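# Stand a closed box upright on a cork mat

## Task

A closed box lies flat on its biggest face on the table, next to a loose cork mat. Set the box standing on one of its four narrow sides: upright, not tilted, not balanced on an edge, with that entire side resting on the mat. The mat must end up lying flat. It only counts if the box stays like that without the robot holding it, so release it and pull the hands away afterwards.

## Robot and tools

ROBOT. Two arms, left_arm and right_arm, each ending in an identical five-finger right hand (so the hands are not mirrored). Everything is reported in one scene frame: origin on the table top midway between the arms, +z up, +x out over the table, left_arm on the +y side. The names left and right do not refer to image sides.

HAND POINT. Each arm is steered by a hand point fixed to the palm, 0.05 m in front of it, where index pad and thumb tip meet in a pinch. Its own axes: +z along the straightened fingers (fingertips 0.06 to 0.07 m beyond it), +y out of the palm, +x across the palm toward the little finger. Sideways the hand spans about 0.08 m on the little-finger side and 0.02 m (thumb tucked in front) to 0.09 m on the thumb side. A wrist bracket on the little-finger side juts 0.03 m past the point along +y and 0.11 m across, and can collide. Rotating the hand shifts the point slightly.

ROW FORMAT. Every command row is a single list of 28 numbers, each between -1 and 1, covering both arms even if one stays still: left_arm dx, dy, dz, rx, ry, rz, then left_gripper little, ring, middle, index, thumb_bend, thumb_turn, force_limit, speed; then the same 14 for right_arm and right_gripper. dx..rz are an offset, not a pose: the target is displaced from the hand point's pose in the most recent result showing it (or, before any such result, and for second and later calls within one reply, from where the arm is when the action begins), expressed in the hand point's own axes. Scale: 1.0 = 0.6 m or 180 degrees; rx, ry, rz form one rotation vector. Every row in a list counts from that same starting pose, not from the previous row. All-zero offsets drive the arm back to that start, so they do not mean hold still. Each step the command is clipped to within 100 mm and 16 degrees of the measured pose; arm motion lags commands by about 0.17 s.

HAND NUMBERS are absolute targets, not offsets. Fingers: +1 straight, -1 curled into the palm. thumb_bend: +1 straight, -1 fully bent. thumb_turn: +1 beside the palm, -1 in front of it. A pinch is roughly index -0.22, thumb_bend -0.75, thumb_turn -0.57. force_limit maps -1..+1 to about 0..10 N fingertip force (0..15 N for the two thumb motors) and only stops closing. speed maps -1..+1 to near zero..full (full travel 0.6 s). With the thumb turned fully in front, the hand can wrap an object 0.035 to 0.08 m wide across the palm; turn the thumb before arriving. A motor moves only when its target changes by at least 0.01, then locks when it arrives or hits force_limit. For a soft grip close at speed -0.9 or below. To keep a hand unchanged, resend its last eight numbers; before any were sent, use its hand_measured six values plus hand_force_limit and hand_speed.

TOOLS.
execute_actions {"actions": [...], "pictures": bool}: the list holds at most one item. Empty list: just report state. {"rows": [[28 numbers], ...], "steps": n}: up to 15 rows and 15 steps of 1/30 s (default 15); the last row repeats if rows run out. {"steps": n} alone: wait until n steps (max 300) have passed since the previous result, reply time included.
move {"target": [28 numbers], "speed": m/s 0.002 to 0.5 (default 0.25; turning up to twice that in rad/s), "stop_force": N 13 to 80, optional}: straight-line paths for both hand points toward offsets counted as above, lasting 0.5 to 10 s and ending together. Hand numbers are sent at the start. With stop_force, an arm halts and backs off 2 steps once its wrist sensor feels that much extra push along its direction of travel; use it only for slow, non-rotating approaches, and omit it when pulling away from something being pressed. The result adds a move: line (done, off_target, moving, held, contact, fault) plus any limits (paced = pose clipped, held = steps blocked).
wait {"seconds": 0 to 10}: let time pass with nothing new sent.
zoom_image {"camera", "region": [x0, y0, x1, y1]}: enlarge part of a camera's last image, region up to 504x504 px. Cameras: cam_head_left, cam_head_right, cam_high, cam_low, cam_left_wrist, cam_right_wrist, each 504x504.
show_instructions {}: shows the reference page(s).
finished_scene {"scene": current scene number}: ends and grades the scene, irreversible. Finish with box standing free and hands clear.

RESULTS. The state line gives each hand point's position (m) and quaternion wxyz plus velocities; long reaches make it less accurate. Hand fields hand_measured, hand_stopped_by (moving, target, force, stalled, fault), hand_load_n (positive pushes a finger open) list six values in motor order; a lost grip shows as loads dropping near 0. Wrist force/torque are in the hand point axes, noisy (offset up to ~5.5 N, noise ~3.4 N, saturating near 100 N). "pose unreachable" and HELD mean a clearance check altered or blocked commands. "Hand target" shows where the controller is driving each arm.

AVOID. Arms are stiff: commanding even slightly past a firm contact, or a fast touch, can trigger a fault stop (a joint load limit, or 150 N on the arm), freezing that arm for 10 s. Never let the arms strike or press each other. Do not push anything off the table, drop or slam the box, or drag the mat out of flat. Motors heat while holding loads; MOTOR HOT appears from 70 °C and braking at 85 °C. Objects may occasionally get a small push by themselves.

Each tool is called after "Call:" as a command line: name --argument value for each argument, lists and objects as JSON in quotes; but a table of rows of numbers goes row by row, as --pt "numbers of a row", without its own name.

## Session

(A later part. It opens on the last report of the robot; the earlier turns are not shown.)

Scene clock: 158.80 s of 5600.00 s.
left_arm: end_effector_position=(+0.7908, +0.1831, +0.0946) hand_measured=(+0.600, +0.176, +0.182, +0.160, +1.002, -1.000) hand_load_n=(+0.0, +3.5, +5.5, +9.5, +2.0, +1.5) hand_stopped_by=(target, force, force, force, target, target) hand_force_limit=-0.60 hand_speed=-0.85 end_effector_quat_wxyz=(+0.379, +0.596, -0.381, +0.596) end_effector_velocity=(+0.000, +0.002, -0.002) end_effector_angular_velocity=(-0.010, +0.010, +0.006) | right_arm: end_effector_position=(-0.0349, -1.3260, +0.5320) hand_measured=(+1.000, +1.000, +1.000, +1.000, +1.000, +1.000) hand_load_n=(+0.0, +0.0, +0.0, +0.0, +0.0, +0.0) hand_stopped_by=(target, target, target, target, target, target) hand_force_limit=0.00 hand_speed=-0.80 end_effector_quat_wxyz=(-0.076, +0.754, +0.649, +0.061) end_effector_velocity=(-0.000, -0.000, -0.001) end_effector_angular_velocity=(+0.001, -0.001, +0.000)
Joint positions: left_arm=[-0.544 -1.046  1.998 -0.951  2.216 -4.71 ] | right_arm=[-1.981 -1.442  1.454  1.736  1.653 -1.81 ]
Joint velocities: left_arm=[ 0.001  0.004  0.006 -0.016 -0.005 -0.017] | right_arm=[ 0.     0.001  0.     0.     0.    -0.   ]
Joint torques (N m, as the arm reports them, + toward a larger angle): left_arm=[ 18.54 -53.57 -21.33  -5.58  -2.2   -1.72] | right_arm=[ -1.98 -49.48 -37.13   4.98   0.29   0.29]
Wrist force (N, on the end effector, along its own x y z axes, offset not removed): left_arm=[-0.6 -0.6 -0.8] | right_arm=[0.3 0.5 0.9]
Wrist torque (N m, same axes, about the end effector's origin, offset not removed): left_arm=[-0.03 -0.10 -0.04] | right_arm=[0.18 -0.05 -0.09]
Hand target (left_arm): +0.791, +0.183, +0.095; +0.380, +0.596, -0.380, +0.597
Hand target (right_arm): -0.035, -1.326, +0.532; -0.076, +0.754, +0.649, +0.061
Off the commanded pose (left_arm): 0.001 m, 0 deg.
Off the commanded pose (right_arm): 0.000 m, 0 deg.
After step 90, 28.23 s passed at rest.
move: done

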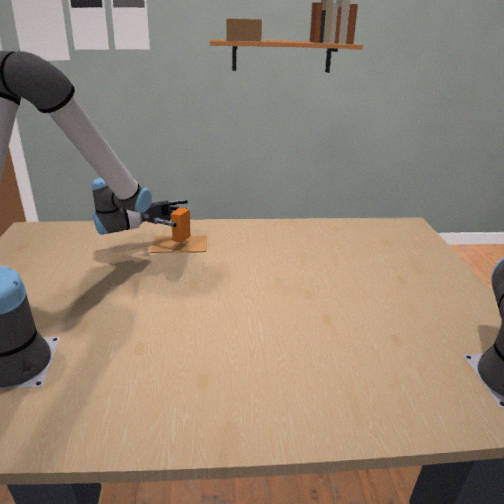

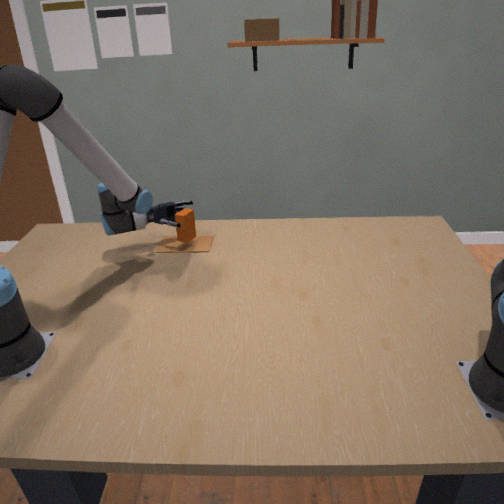

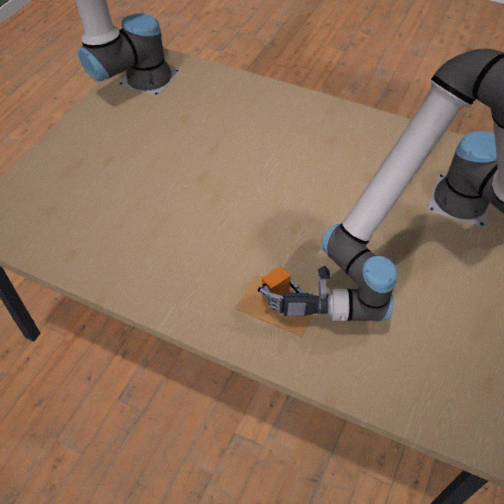

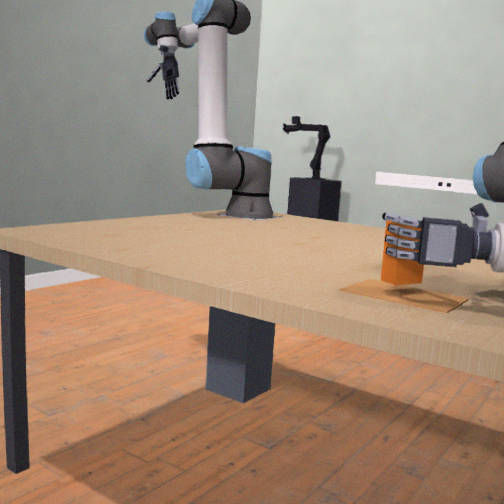

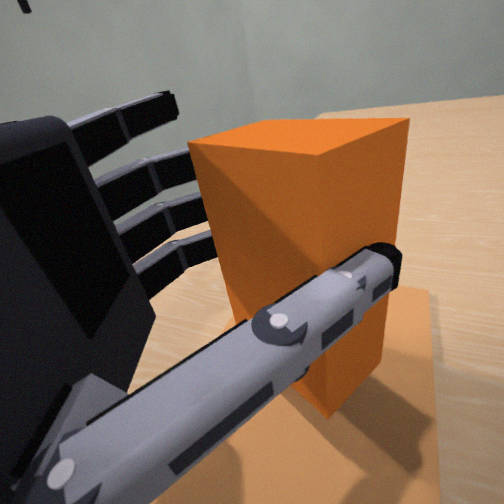

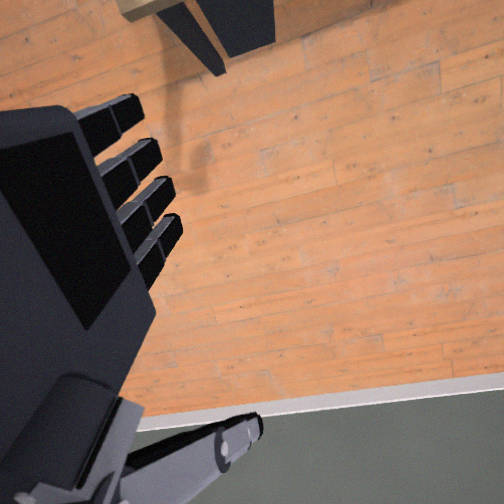

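Call:
move --target '[-0.03,0,0,0,0,0, 0.6,0.0,-0.2,-0.2,1,-1,-0.6,-0.85, 0,0,0,0,0,0, 1,1,1,1,1,1,0,-0.8]' --speed 0.04 --stop_force 13

Call:
move --target '[-0.022,0,0,0,0,0, 0.6,0.0,-0.2,-0.2,1,-1,-0.6,-0.85, 0,0,0,0,0,0, 1,1,1,1,1,1,0,-0.8]' --speed 0.006 --stop_force 13

Call:
zoom_image --camera "cam_low" --region '[330, 200, 490, 330]'

Scene clock: 167.03 s of 5600.00 s.
left_arm: end_effector_position=(+0.7908, +0.1832, +0.0768) hand_measured=(+0.600, +0.176, +0.182, +0.160, +1.002, -1.000) hand_load_n=(+0.0, +3.5, +5.5, +9.5, +2.0, +1.5) hand_stopped_by=(target, force, force, force, target, target) hand_force_limit=-0.60 hand_speed=-0.85 end_effector_quat_wxyz=(+0.379, +0.596, -0.381, +0.597) end_effector_velocity=(-0.000, -0.001, -0.000) end_effector_angular_velocity=(-0.001, -0.002, -0.001) | right_arm: end_effector_position=(-0.0349, -1.3260, +0.5320) hand_measured=(+1.000, +1.000, +1.000, +1.000, +1.000, +1.000) hand_load_n=(+0.0, +0.0, +0.0, +0.0, +0.0, +0.0) hand_stopped_by=(target, target, target, target, target, target) hand_force_limit=0.00 hand_speed=-0.80 end_effector_quat_wxyz=(-0.076, +0.754, +0.649, +0.061) end_effector_velocity=(+0.000, +0.000, +0.001) end_effector_angular_velocity=(-0.002, +0.000, +0.001)
Joint positions: left_arm=[-0.543 -1.02   2.001 -0.98   2.216 -4.71 ] | right_arm=[-1.981 -1.442  1.454  1.736  1.653 -1.81 ]
Joint velocities: left_arm=[-0.001  0.001  0.    -0.003  0.     0.   ] | right_arm=[ 0.    -0.002 -0.    -0.    -0.    -0.001]
Joint torques (N m, as the arm reports them, + toward a larger angle): left_arm=[-10.15 -53.92 -20.53  -5.42   2.49   2.5 ] | right_arm=[ -3.95 -49.45 -37.33   5.34   0.23   0.33]
Wrist force (N, on the end effector, along its own x y z axes, offset not removed): left_arm=[-0.9 0.4 -1.0] | right_arm=[0.6 1.1 1.1]
Wrist torque (N m, same axes, about the end effector's origin, offset not removed): left_arm=[0.07 -0.04 -0.02] | right_arm=[0.18 -0.12 0.01]
Hand target (left_arm): +0.791, +0.183, +0.077; +0.379, +0.596, -0.381, +0.596
Hand target (right_arm): -0.035, -1.326, +0.532; -0.076, +0.754, +0.649, +0.061
Off the commanded pose (left_arm): 0.000 m, 0 deg.
Off the commanded pose (right_arm): 0.000 m, 0 deg.
After step 90, 4.37 s passed at rest.
move: done

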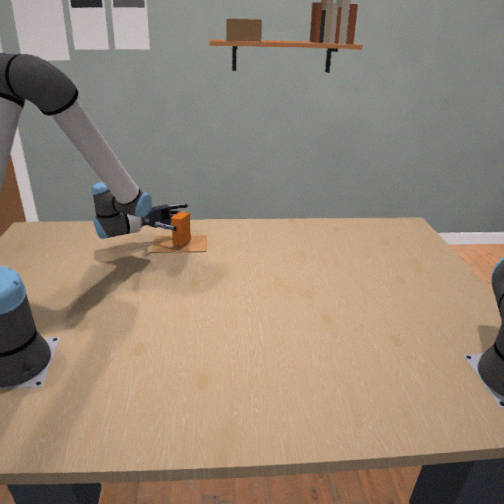

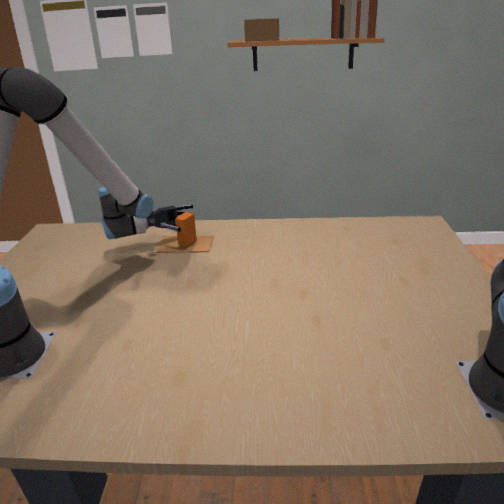

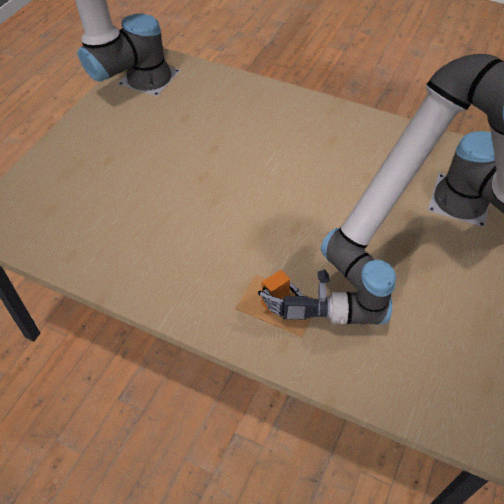

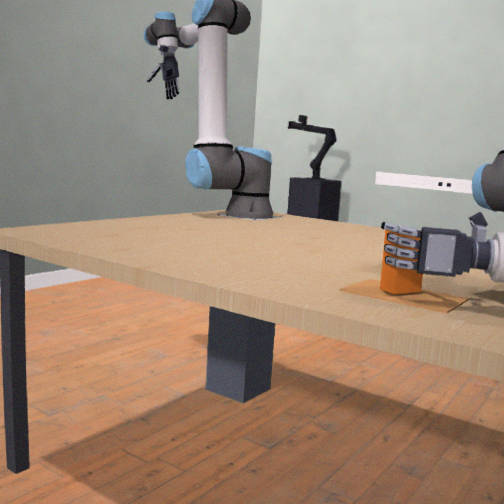

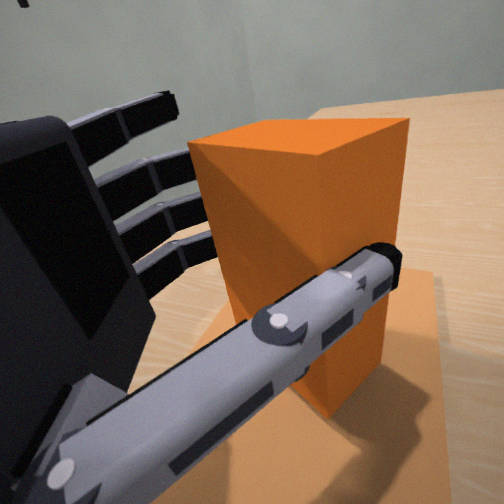

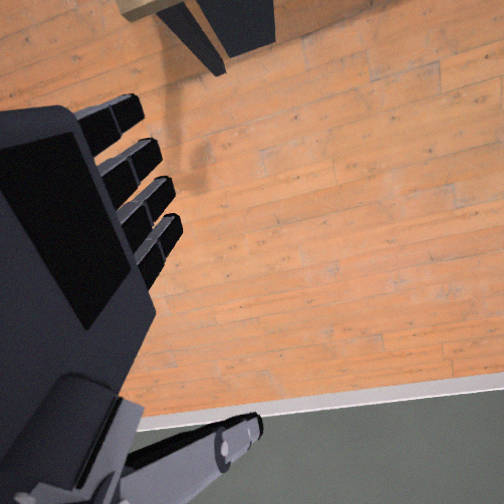

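Scene clock: 168.33 s of 5600.00 s.
left_arm: end_effector_position=(+0.7908, +0.1832, +0.0713) hand_measured=(+0.600, +0.176, +0.182, +0.160, +1.002, -1.000) hand_load_n=(+0.0, +2.5, +4.5, +8.5, +2.0, -3.0) hand_stopped_by=(target, force, force, force, target, target) hand_force_limit=-0.60 hand_speed=-0.85 end_effector_quat_wxyz=(+0.379, +0.596, -0.381, +0.597) end_effector_velocity=(-0.001, +0.000, -0.001) end_effector_angular_velocity=(+0.003, +0.005, -0.000) | right_arm: end_effector_position=(-0.0349, -1.3260, +0.5320) hand_measured=(+1.000, +1.000, +1.000, +1.000, +1.000, +1.000) hand_load_n=(+0.0, +0.0, +0.0, +0.0, +0.0, +0.0) hand_stopped_by=(target, target, target, target, target, target) hand_force_limit=0.00 hand_speed=-0.80 end_effector_quat_wxyz=(-0.076, +0.754, +0.649, +0.061) end_effector_velocity=(+0.000, -0.000, +0.000) end_effector_angular_velocity=(+0.001, -0.001, +0.000)
Joint positions: left_arm=[-0.543 -1.012  2.002 -0.99   2.216 -4.71 ] | right_arm=[-1.981 -1.442  1.454  1.736  1.653 -1.81 ]
Joint velocities: left_arm=[-0.    -0.    -0.     0.006 -0.     0.   ] | right_arm=[-0.     0.    -0.001  0.001 -0.    -0.   ]
Joint torques (N m, as the arm reports them, + toward a larger angle): left_arm=[ -4.62 -71.37 -21.42   3.49   2.28   2.01] | right_arm=[ -1.06 -50.21 -37.02   5.09   0.36   0.22]
Wrist force (N, on the end effector, along its own x y z axes, offset not removed): left_arm=[6.9 1.9 -3.8] | right_arm=[-1.0 1.1 2.8]
Wrist torque (N m, same axes, about the end effector's origin, offset not removed): left_arm=[0.20 0.31 -0.09] | right_arm=[0.07 0.11 -0.14]
Hand target (left_arm): +0.791, +0.183, +0.072; +0.379, +0.596, -0.381, +0.597
Hand target (right_arm): -0.035, -1.326, +0.532; -0.076, +0.754, +0.649, +0.061
Off the commanded pose (left_arm): 0.008 m, 0 deg.
Off the commanded pose (right_arm): 0.000 m, 0 deg.
move: contact (left_arm)

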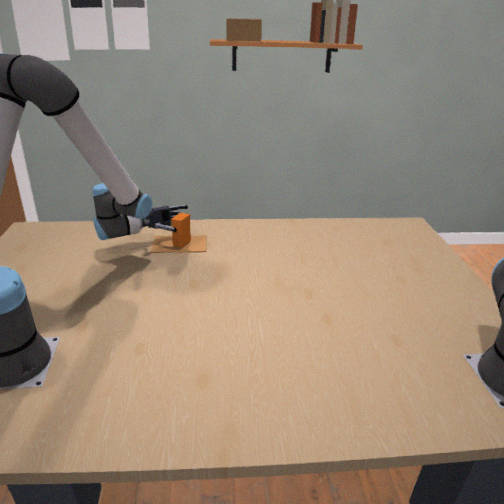

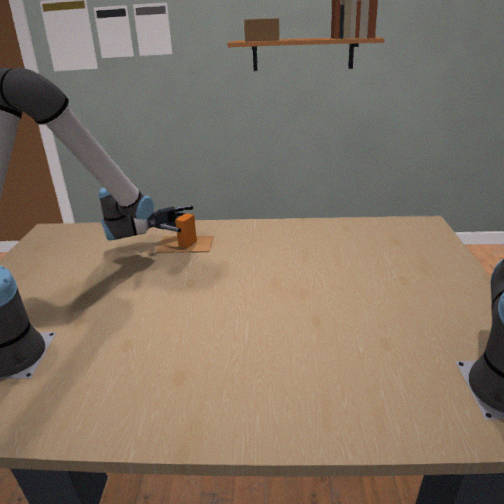

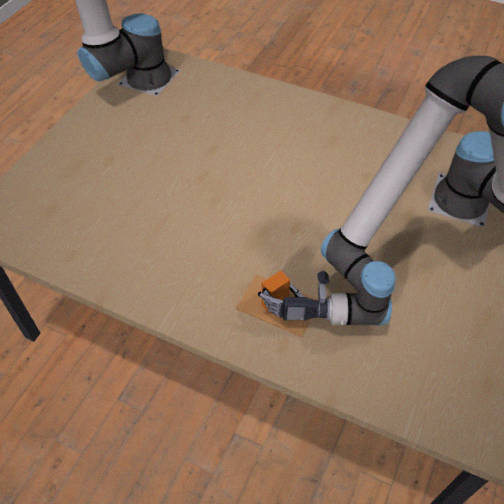

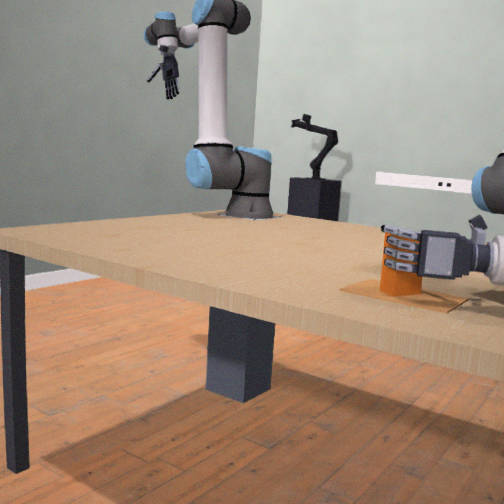

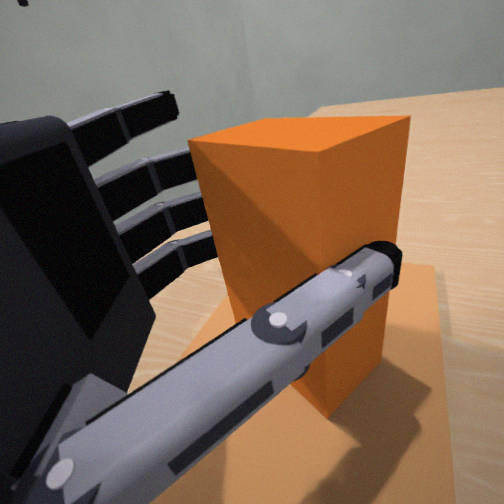

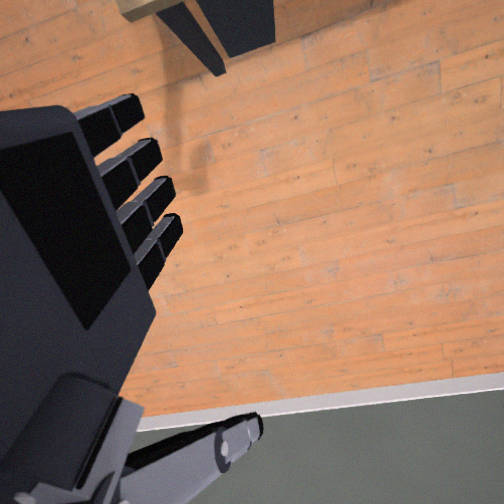

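Region (330, 200, 490, 330) of cam_low's 504x504 image, scaled by 3.150, with more detail than that image has; it fills the top 410 rows of this view, and the rest is white.

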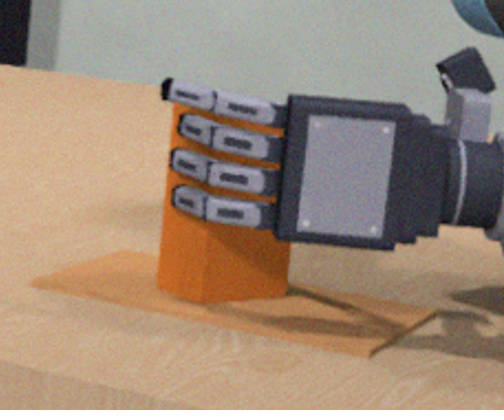

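Call:
move --target '[0.001,0,0,0,0,0, 0.7,0.7,0.7,0.7,1,-1,-0.6,-0.5, 0,0,0,0,0,0, 1,1,1,1,1,1,0,-0.8]' --speed 0.01

Call:
move --target '[0.2,-0.27,-0.32,0,0,0, 0.7,0.7,0.7,0.7,1,-1,-0.6,-0.5, 0,0,0,0,0,0, 1,1,1,1,1,1,0,-0.8]' --speed 0.25

Scene clock: 174.50 s of 5600.00 s.
left_arm: end_effector_position=(+0.7908, +0.1832, +0.0720) hand_measured=(+0.700, +0.700, +0.700, +0.700, +1.000, -1.000) hand_load_n=(+0.0, +0.0, +0.0, +0.0, +0.0, +0.0) hand_stopped_by=(target, target, target, target, target, target) hand_force_limit=-0.60 hand_speed=-0.50 end_effector_quat_wxyz=(+0.379, +0.596, -0.381, +0.597) end_effector_velocity=(-0.000, -0.001, +0.001) end_effector_angular_velocity=(-0.000, -0.001, -0.001) | right_arm: end_effector_position=(-0.0349, -1.3260, +0.5320) hand_measured=(+1.000, +1.000, +1.000, +1.000, +1.000, +1.000) hand_load_n=(+0.0, +0.0, +0.0, +0.0, +0.0, +0.0) hand_stopped_by=(target, target, target, target, target, target) hand_force_limit=0.00 hand_speed=-0.80 end_effector_quat_wxyz=(-0.076, +0.754, +0.649, +0.061) end_effector_velocity=(+0.000, -0.000, +0.000) end_effector_angular_velocity=(-0.001, -0.000, -0.000)
Joint positions: left_arm=[-0.543 -1.013  2.002 -0.989  2.216 -4.71 ] | right_arm=[-1.981 -1.442  1.454  1.736  1.653 -1.81 ]
Joint velocities: left_arm=[-0.001 -0.001  0.    -0.     0.    -0.   ] | right_arm=[-0. -0. -0. -0. -0.  0.]
Joint torques (N m, as the arm reports them, + toward a larger angle): left_arm=[ -2.57 -76.72 -24.61   2.39   0.85   0.46] | right_arm=[ -2.67 -49.58 -37.58   5.21   0.36   0.39]
Wrist force (N, on the end effector, along its own x y z axes, offset not removed): left_arm=[-1.9 1.4 -1.6] | right_arm=[1.9 0.4 3.0]
Wrist torque (N m, same axes, about the end effector's origin, offset not removed): left_arm=[0.27 0.21 -0.02] | right_arm=[0.01 -0.35 0.01]
Hand target (left_arm): +0.791, +0.183, +0.072; +0.379, +0.596, -0.381, +0.597
Hand target (right_arm): -0.035, -1.326, +0.532; -0.076, +0.754, +0.649, +0.061
Off the commanded pose (left_arm): 0.000 m, 0 deg.
Off the commanded pose (right_arm): 0.000 m, 0 deg.
After step 90, 2.23 s passed at rest.
move: done

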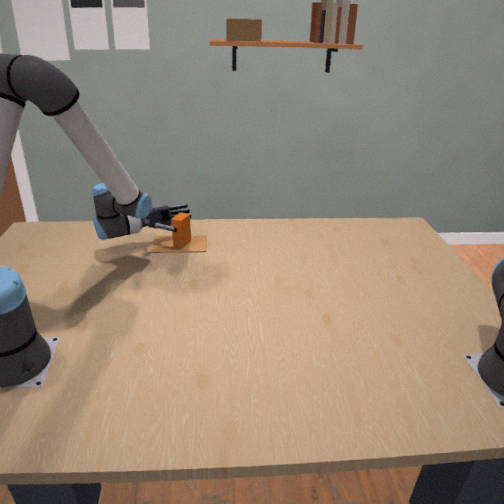

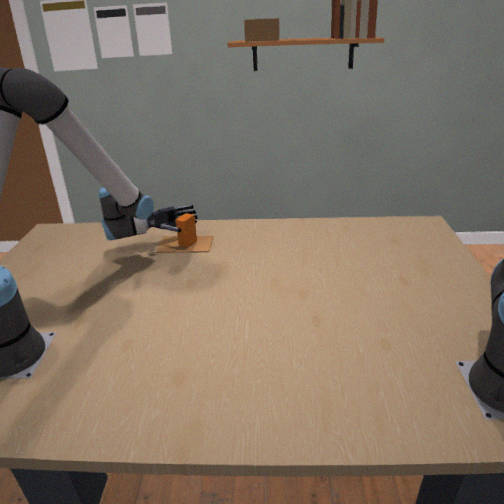

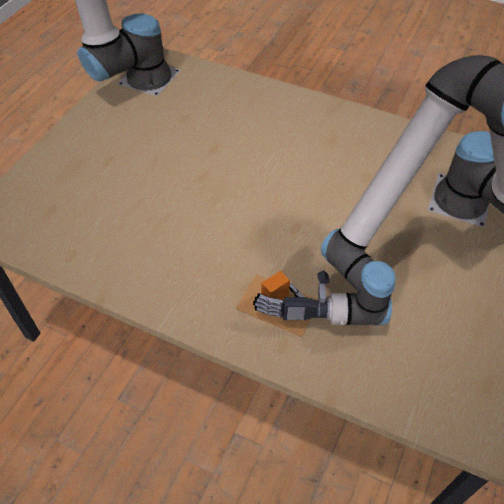

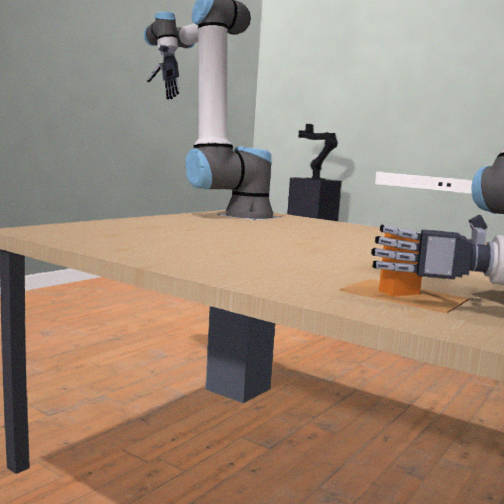

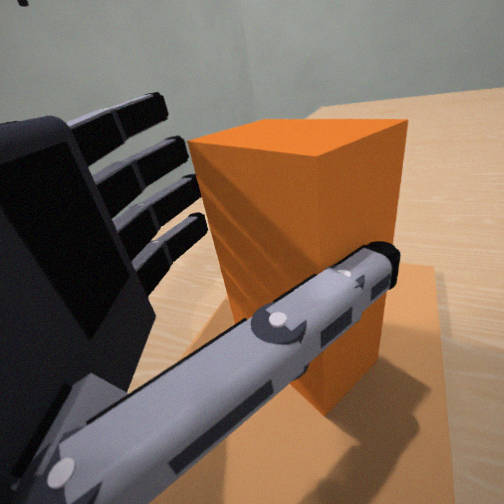

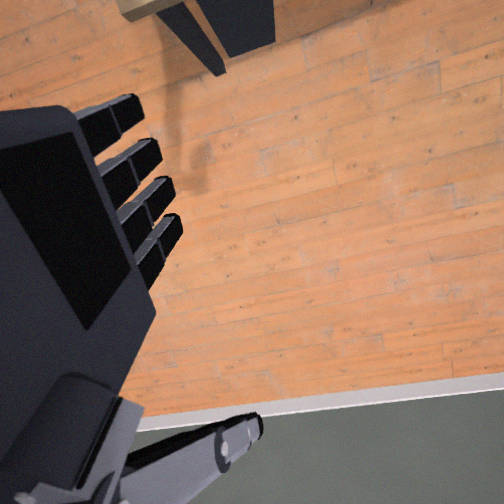

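Scene clock: 175.93 s of 5600.00 s.
left_arm: end_effector_position=(+0.8362, +0.3502, +0.1551) hand_measured=(+0.700, +0.700, +0.700, +0.700, +1.000, -1.000) hand_load_n=(+0.0, +0.0, +0.0, +0.0, +0.0, +0.0) hand_stopped_by=(target, target, target, target, target, target) hand_force_limit=-0.60 hand_speed=-0.50 end_effector_quat_wxyz=(+0.379, +0.596, -0.379, +0.598) end_effector_velocity=(-0.001, -0.001, -0.001) end_effector_angular_velocity=(+0.000, +0.002, -0.002) | right_arm: end_effector_position=(-0.0349, -1.3260, +0.5320) hand_measured=(+1.000, +1.000, +1.000, +1.000, +1.000, +1.000) hand_load_n=(+0.0, +0.0, +0.0, +0.0, +0.0, +0.0) hand_stopped_by=(target, target, target, target, target, target) hand_force_limit=0.00 hand_speed=-0.80 end_effector_quat_wxyz=(-0.076, +0.754, +0.649, +0.061) end_effector_velocity=(-0.000, -0.000, -0.001) end_effector_angular_velocity=(+0.001, -0.001, -0.000)
Joint positions: left_arm=[-0.279 -1.096  1.922 -0.829  2.477 -4.712] | right_arm=[-1.981 -1.442  1.454  1.736  1.653 -1.81 ]
Joint velocities: left_arm=[-0.001  0.001  0.     0.001  0.    -0.   ] | right_arm=[ 0.     0.001  0.001 -0.    -0.     0.   ]
Joint torques (N m, as the arm reports them, + toward a larger angle): left_arm=[-19.57 -53.38 -30.57  -4.94  -2.3   -1.6 ] | right_arm=[ -1.89 -48.73 -36.77   5.05   0.47   0.34]
Wrist force (N, on the end effector, along its own x y z axes, offset not removed): left_arm=[-2.2 3.1 2.2] | right_arm=[2.0 0.7 1.9]
Wrist torque (N m, same axes, about the end effector's origin, offset not removed): left_arm=[0.26 0.04 0.00] | right_arm=[0.10 -0.42 0.07]
Hand target (left_arm): +0.836, +0.350, +0.155; +0.379, +0.596, -0.379, +0.598
Hand target (right_arm): -0.035, -1.326, +0.532; -0.076, +0.754, +0.649, +0.061
Off the commanded pose (left_arm): 0.086 m, 0 deg.
Off the commanded pose (right_arm): 0.000 m, 0 deg.
move: held (left_arm); limits=held; held on 13 of 43 steps (left_arm), including the last (left_arm)
pose unreachable (left arm): on one or more control steps of this call this arm could not follow its commanded pose, so it was not sent that pose on those steps. On the call's last step it was still not sent that pose. It may still have moved: this result reports where it is.
cause: the commanded pose would bring two parts of the arm too close to each other (joints 4 (wrist 1) to 6 (wrist 3) lie between them).

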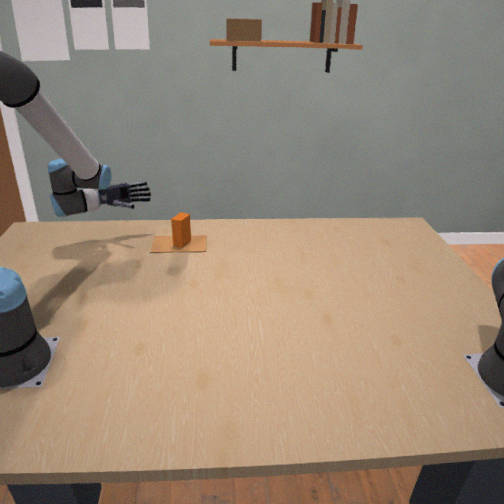

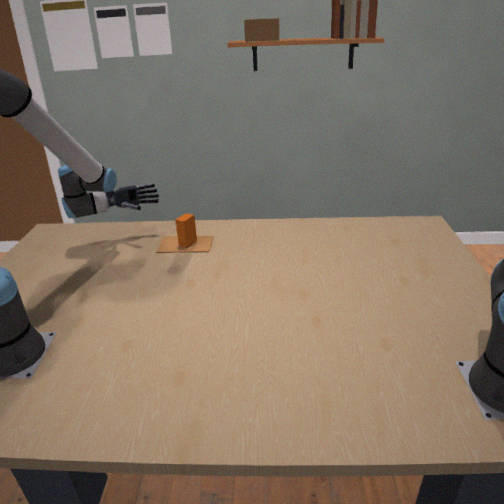

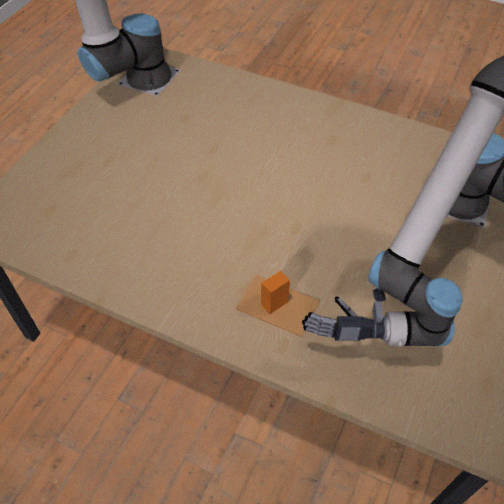

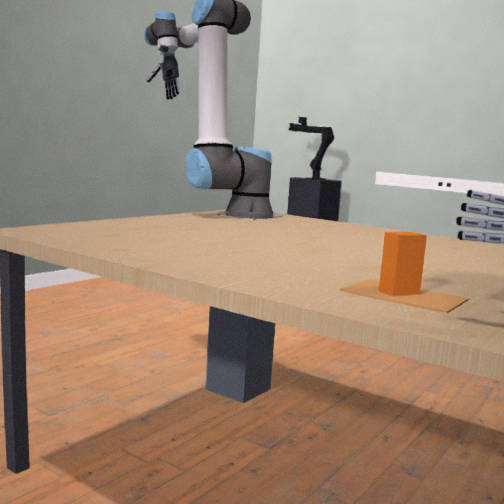

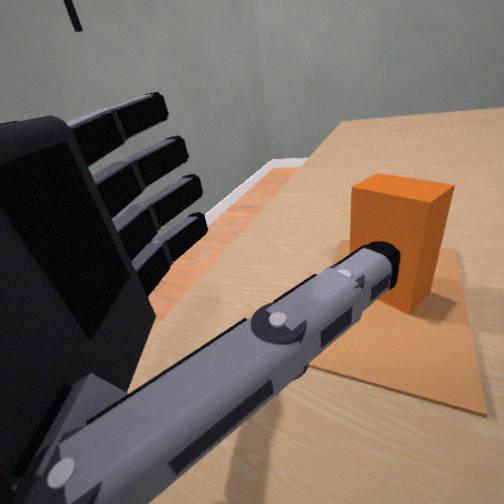

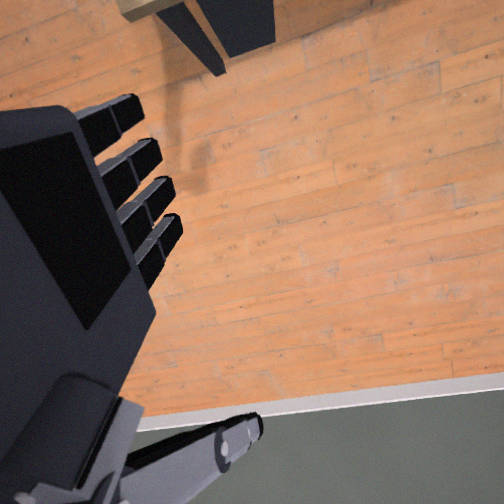

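Call:
move --target '[0.167,-0.042,-0.09,0.12,0,0, 0.7,0.7,0.7,0.7,1,-1,-0.6,-0.5, 0,0,0,0,0,0, 1,1,1,1,1,1,0,-0.8]' --speed 0.25

Scene clock: 182.27 s of 5600.00 s.
left_arm: end_effector_position=(+0.8359, +0.4100, +0.2552) hand_measured=(+0.700, +0.700, +0.700, +0.700, +1.000, -1.000) hand_load_n=(+0.0, +0.0, +0.0, +0.0, +0.0, +0.0) hand_stopped_by=(target, target, target, target, target, target) hand_force_limit=-0.60 hand_speed=-0.50 end_effector_quat_wxyz=(+0.261, +0.656, -0.261, +0.658) end_effector_velocity=(-0.000, +0.000, +0.002) end_effector_angular_velocity=(+0.002, +0.001, +0.008) | right_arm: end_effector_position=(-0.0349, -1.3260, +0.5320) hand_measured=(+1.000, +1.000, +1.000, +1.000, +1.000, +1.000) hand_load_n=(+0.0, +0.0, +0.0, +0.0, +0.0, +0.0) hand_stopped_by=(target, target, target, target, target, target) hand_force_limit=0.00 hand_speed=-0.80 end_effector_quat_wxyz=(-0.076, +0.754, +0.649, +0.061) end_effector_velocity=(+0.000, +0.000, -0.000) end_effector_angular_velocity=(+0.002, -0.002, -0.001)
Joint positions: left_arm=[-0.283 -1.345  2.055 -0.713  2.098 -4.712] | right_arm=[-1.981 -1.442  1.454  1.736  1.653 -1.81 ]
Joint velocities: left_arm=[-0.003 -0.006  0.002  0.006 -0.011  0.001] | right_arm=[-0.     0.001  0.     0.002 -0.001  0.   ]
Joint torques (N m, as the arm reports them, + toward a larger angle): left_arm=[-21.19 -60.81 -29.36   2.46  -2.53   2.39] | right_arm=[ -2.47 -48.83 -37.02   5.07   0.6    0.32]
Wrist force (N, on the end effector, along its own x y z axes, offset not removed): left_arm=[1.9 1.5 0.5] | right_arm=[1.2 -0.9 1.9]
Wrist torque (N m, same axes, about the end effector's origin, offset not removed): left_arm=[0.12 -0.46 0.17] | right_arm=[-0.15 -0.23 -0.07]
Hand target (left_arm): +0.836, +0.410, +0.255; +0.260, +0.656, -0.261, +0.658
Hand target (right_arm): -0.035, -1.326, +0.532; -0.076, +0.754, +0.649, +0.061
Off the commanded pose (left_arm): 0.000 m, 0 deg.
Off the commanded pose (right_arm): 0.000 m, 0 deg.
After step 90, 0.90 s passed at rest.
move: done; limits=paced

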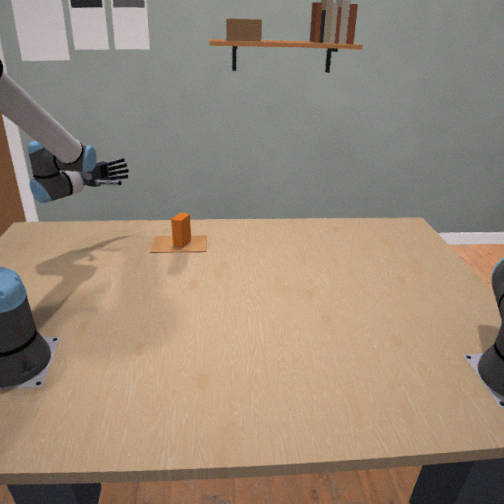

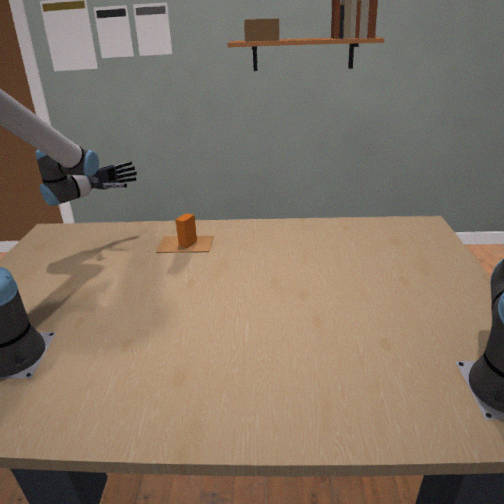

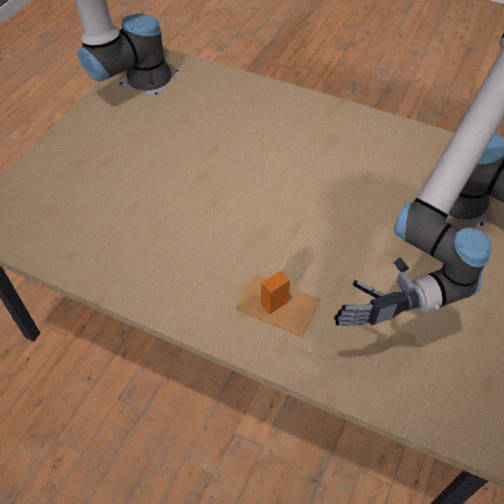

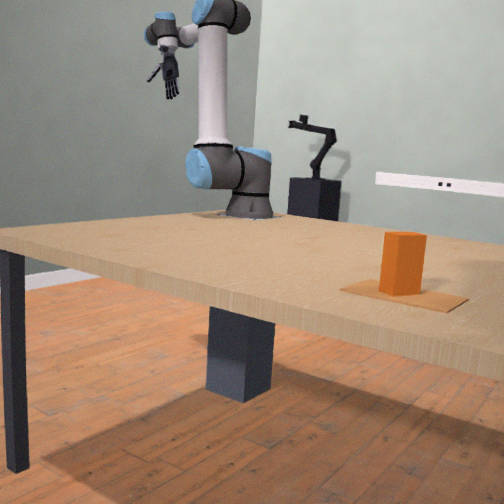

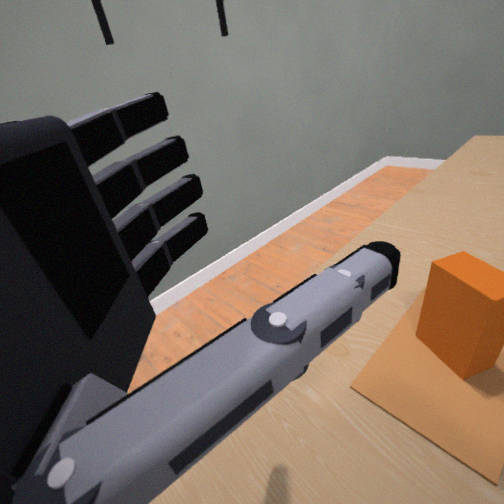

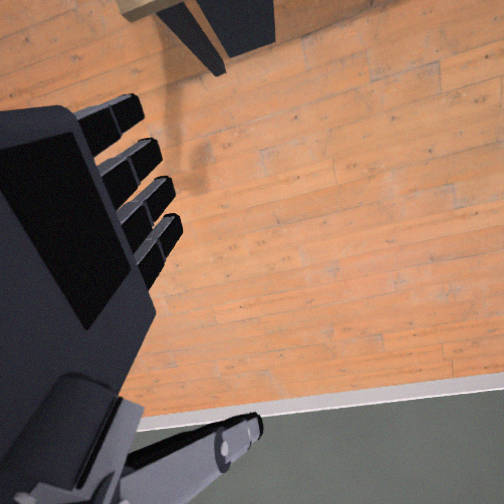

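Call:
execute_actions --actions '[]'

Scene clock: 188.60 s of 5600.00 s.
left_arm: end_effector_position=(+0.8359, +0.4101, +0.2555) hand_measured=(+0.700, +0.700, +0.700, +0.700, +1.000, -1.000) hand_load_n=(+0.0, +0.0, +0.0, +0.0, +0.0, +0.0) hand_stopped_by=(target, target, target, target, target, target) hand_force_limit=-0.60 hand_speed=-0.50 end_effector_quat_wxyz=(+0.260, +0.656, -0.261, +0.658) end_effector_velocity=(-0.000, +0.001, -0.000) end_effector_angular_velocity=(+0.001, +0.001, -0.000) | right_arm: end_effector_position=(-0.0349, -1.3260, +0.5320) hand_measured=(+1.000, +1.000, +1.000, +1.000, +1.000, +1.000) hand_load_n=(+0.0, +0.0, +0.0, +0.0, +0.0, +0.0) hand_stopped_by=(target, target, target, target, target, target) hand_force_limit=0.00 hand_speed=-0.80 end_effector_quat_wxyz=(-0.076, +0.754, +0.649, +0.061) end_effector_velocity=(-0.001, -0.001, -0.001) end_effector_angular_velocity=(+0.000, +0.000, +0.000)
Joint positions: left_arm=[-0.283 -1.346  2.055 -0.712  2.096 -4.712] | right_arm=[-1.981 -1.442  1.454  1.736  1.653 -1.81 ]
Joint velocities: left_arm=[ 0.001  0.    -0.     0.001  0.001  0.001] | right_arm=[ 0.     0.002 -0.001 -0.001  0.     0.   ]
Joint torques (N m, as the arm reports them, + toward a larger angle): left_arm=[-20.66 -61.05 -28.66   2.47  -2.44   2.26] | right_arm=[ -0.9  -50.65 -37.18   4.98   0.48   0.51]
Wrist force (N, on the end effector, along its own x y z axes, offset not removed): left_arm=[-0.1 2.2 -0.8] | right_arm=[2.0 0.6 1.3]
Wrist torque (N m, same axes, about the end effector's origin, offset not removed): left_arm=[0.11 -0.10 0.12] | right_arm=[0.17 -0.30 0.06]
Hand target (left_arm): +0.836, +0.410, +0.255; +0.260, +0.656, -0.261, +0.658
Hand target (right_arm): -0.035, -1.326, +0.532; -0.076, +0.754, +0.649, +0.061
Off the commanded pose (left_arm): 0.000 m, 0 deg.
Off the commanded pose (right_arm): 0.000 m, 0 deg.
Steps of this call (steps 1 to 90: nothing new was sent; then 3.33 s passed at rest). Readings (end_effector_position | what the end effector reports):
1: left_arm (+0.8359, +0.4100, +0.2553) | right_arm (-0.0349, -1.3260, +0.5320) | left_arm hand_measured=(+0.700, +0.700, +0.700, +0.700, +1.000, -1.000) hand_load_n=(+0.0, +0.0, +0.0, +0.0, +0.0, +0.0) hand_stopped_by=(target, target, target, target, target, target) hand_force_limit=-0.60 hand_speed=-0.50 | right_arm hand_measured=(+1.000, +1.000, +1.000, +1.000, +1.000, +1.000) hand_load_n=(+0.0, +0.0, +0.0, +0.0, +0.0, +0.0) hand_stopped_by=(target, target, target, target, target, target) hand_force_limit=0.00 hand_speed=-0.80
2: left_arm (+0.8359, +0.4100, +0.2553) | right_arm (-0.0349, -1.3260, +0.5320) | left_arm hand_measured=(+0.700, +0.700, +0.700, +0.700, +1.000, -1.000) hand_load_n=(+0.0, +0.0, +0.0, +0.0, +0.0, +0.0) hand_stopped_by=(target, target, target, target, target, target) hand_force_limit=-0.60 hand_speed=-0.50 | right_arm hand_measured=(+1.000, +1.000, +1.000, +1.000, +1.000, +1.000) hand_load_n=(+0.0, +0.0, +0.0, +0.0, +0.0, +0.0) hand_stopped_by=(target, target, target, target, target, target) hand_force_limit=0.00 hand_speed=-0.80
4: left_arm (+0.8359, +0.4101, +0.2554) | right_arm (-0.0349, -1.3260, +0.5320) | left_arm hand_measured=(+0.700, +0.700, +0.700, +0.700, +1.000, -1.000) hand_load_n=(+0.0, +0.0, +0.0, +0.0, +0.0, +0.0) hand_stopped_by=(target, target, target, target, target, target) hand_force_limit=-0.60 hand_speed=-0.50 | right_arm hand_measured=(+1.000, +1.000, +1.000, +1.000, +1.000, +1.000) hand_load_n=(+0.0, +0.0, +0.0, +0.0, +0.0, +0.0) hand_stopped_by=(target, target, target, target, target, target) hand_force_limit=0.00 hand_speed=-0.80
8: left_arm (+0.8359, +0.4101, +0.2554) | right_arm (-0.0349, -1.3260, +0.5320) | left_arm hand_measured=(+0.700, +0.700, +0.700, +0.700, +1.000, -1.000) hand_load_n=(+0.0, +0.0, +0.0, +0.0, +0.0, +0.0) hand_stopped_by=(target, target, target, target, target, target) hand_force_limit=-0.60 hand_speed=-0.50 | right_arm hand_measured=(+1.000, +1.000, +1.000, +1.000, +1.000, +1.000) hand_load_n=(+0.0, +0.0, +0.0, +0.0, +0.0, +0.0) hand_stopped_by=(target, target, target, target, target, target) hand_force_limit=0.00 hand_speed=-0.80
90: the state above

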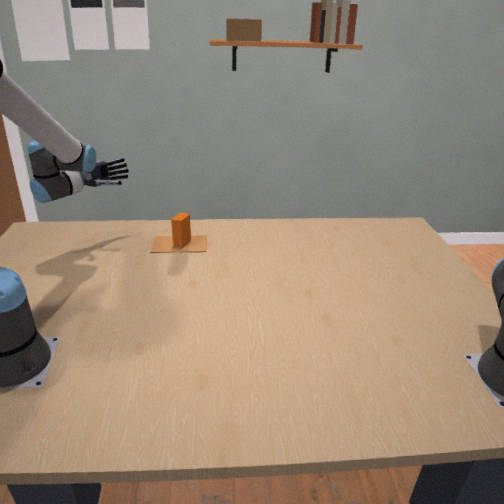

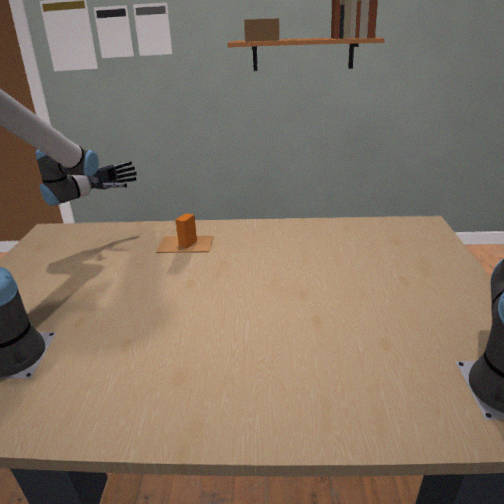

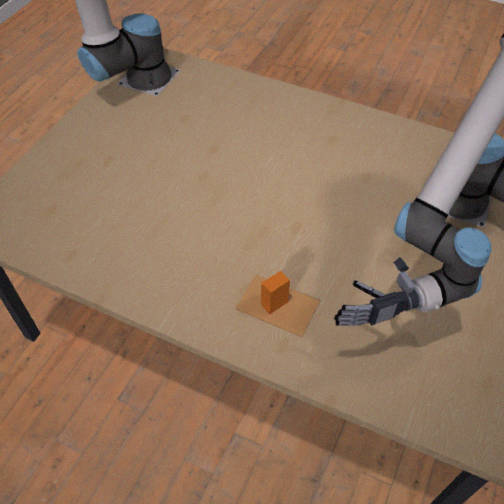

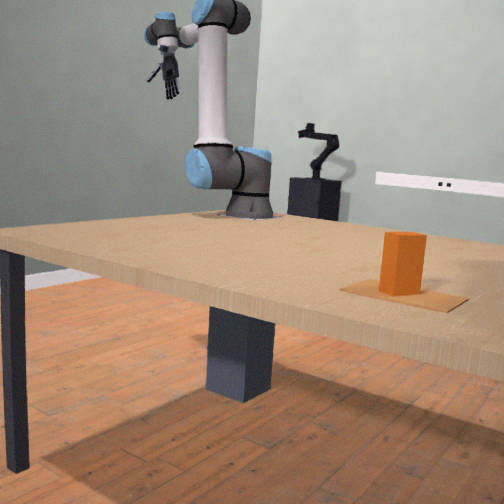

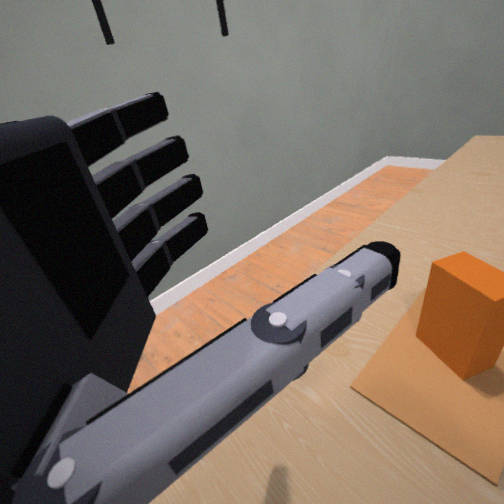

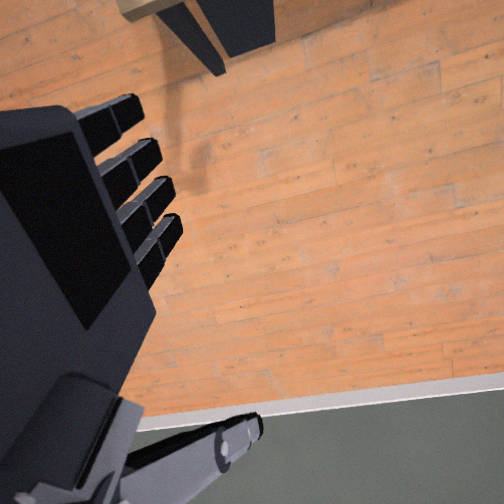

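The box is standing upright on the flat mat and both hands are clear, so I'm ending the scene.

Call:
finished_scene --scene 2

The scene is finished: the task was done.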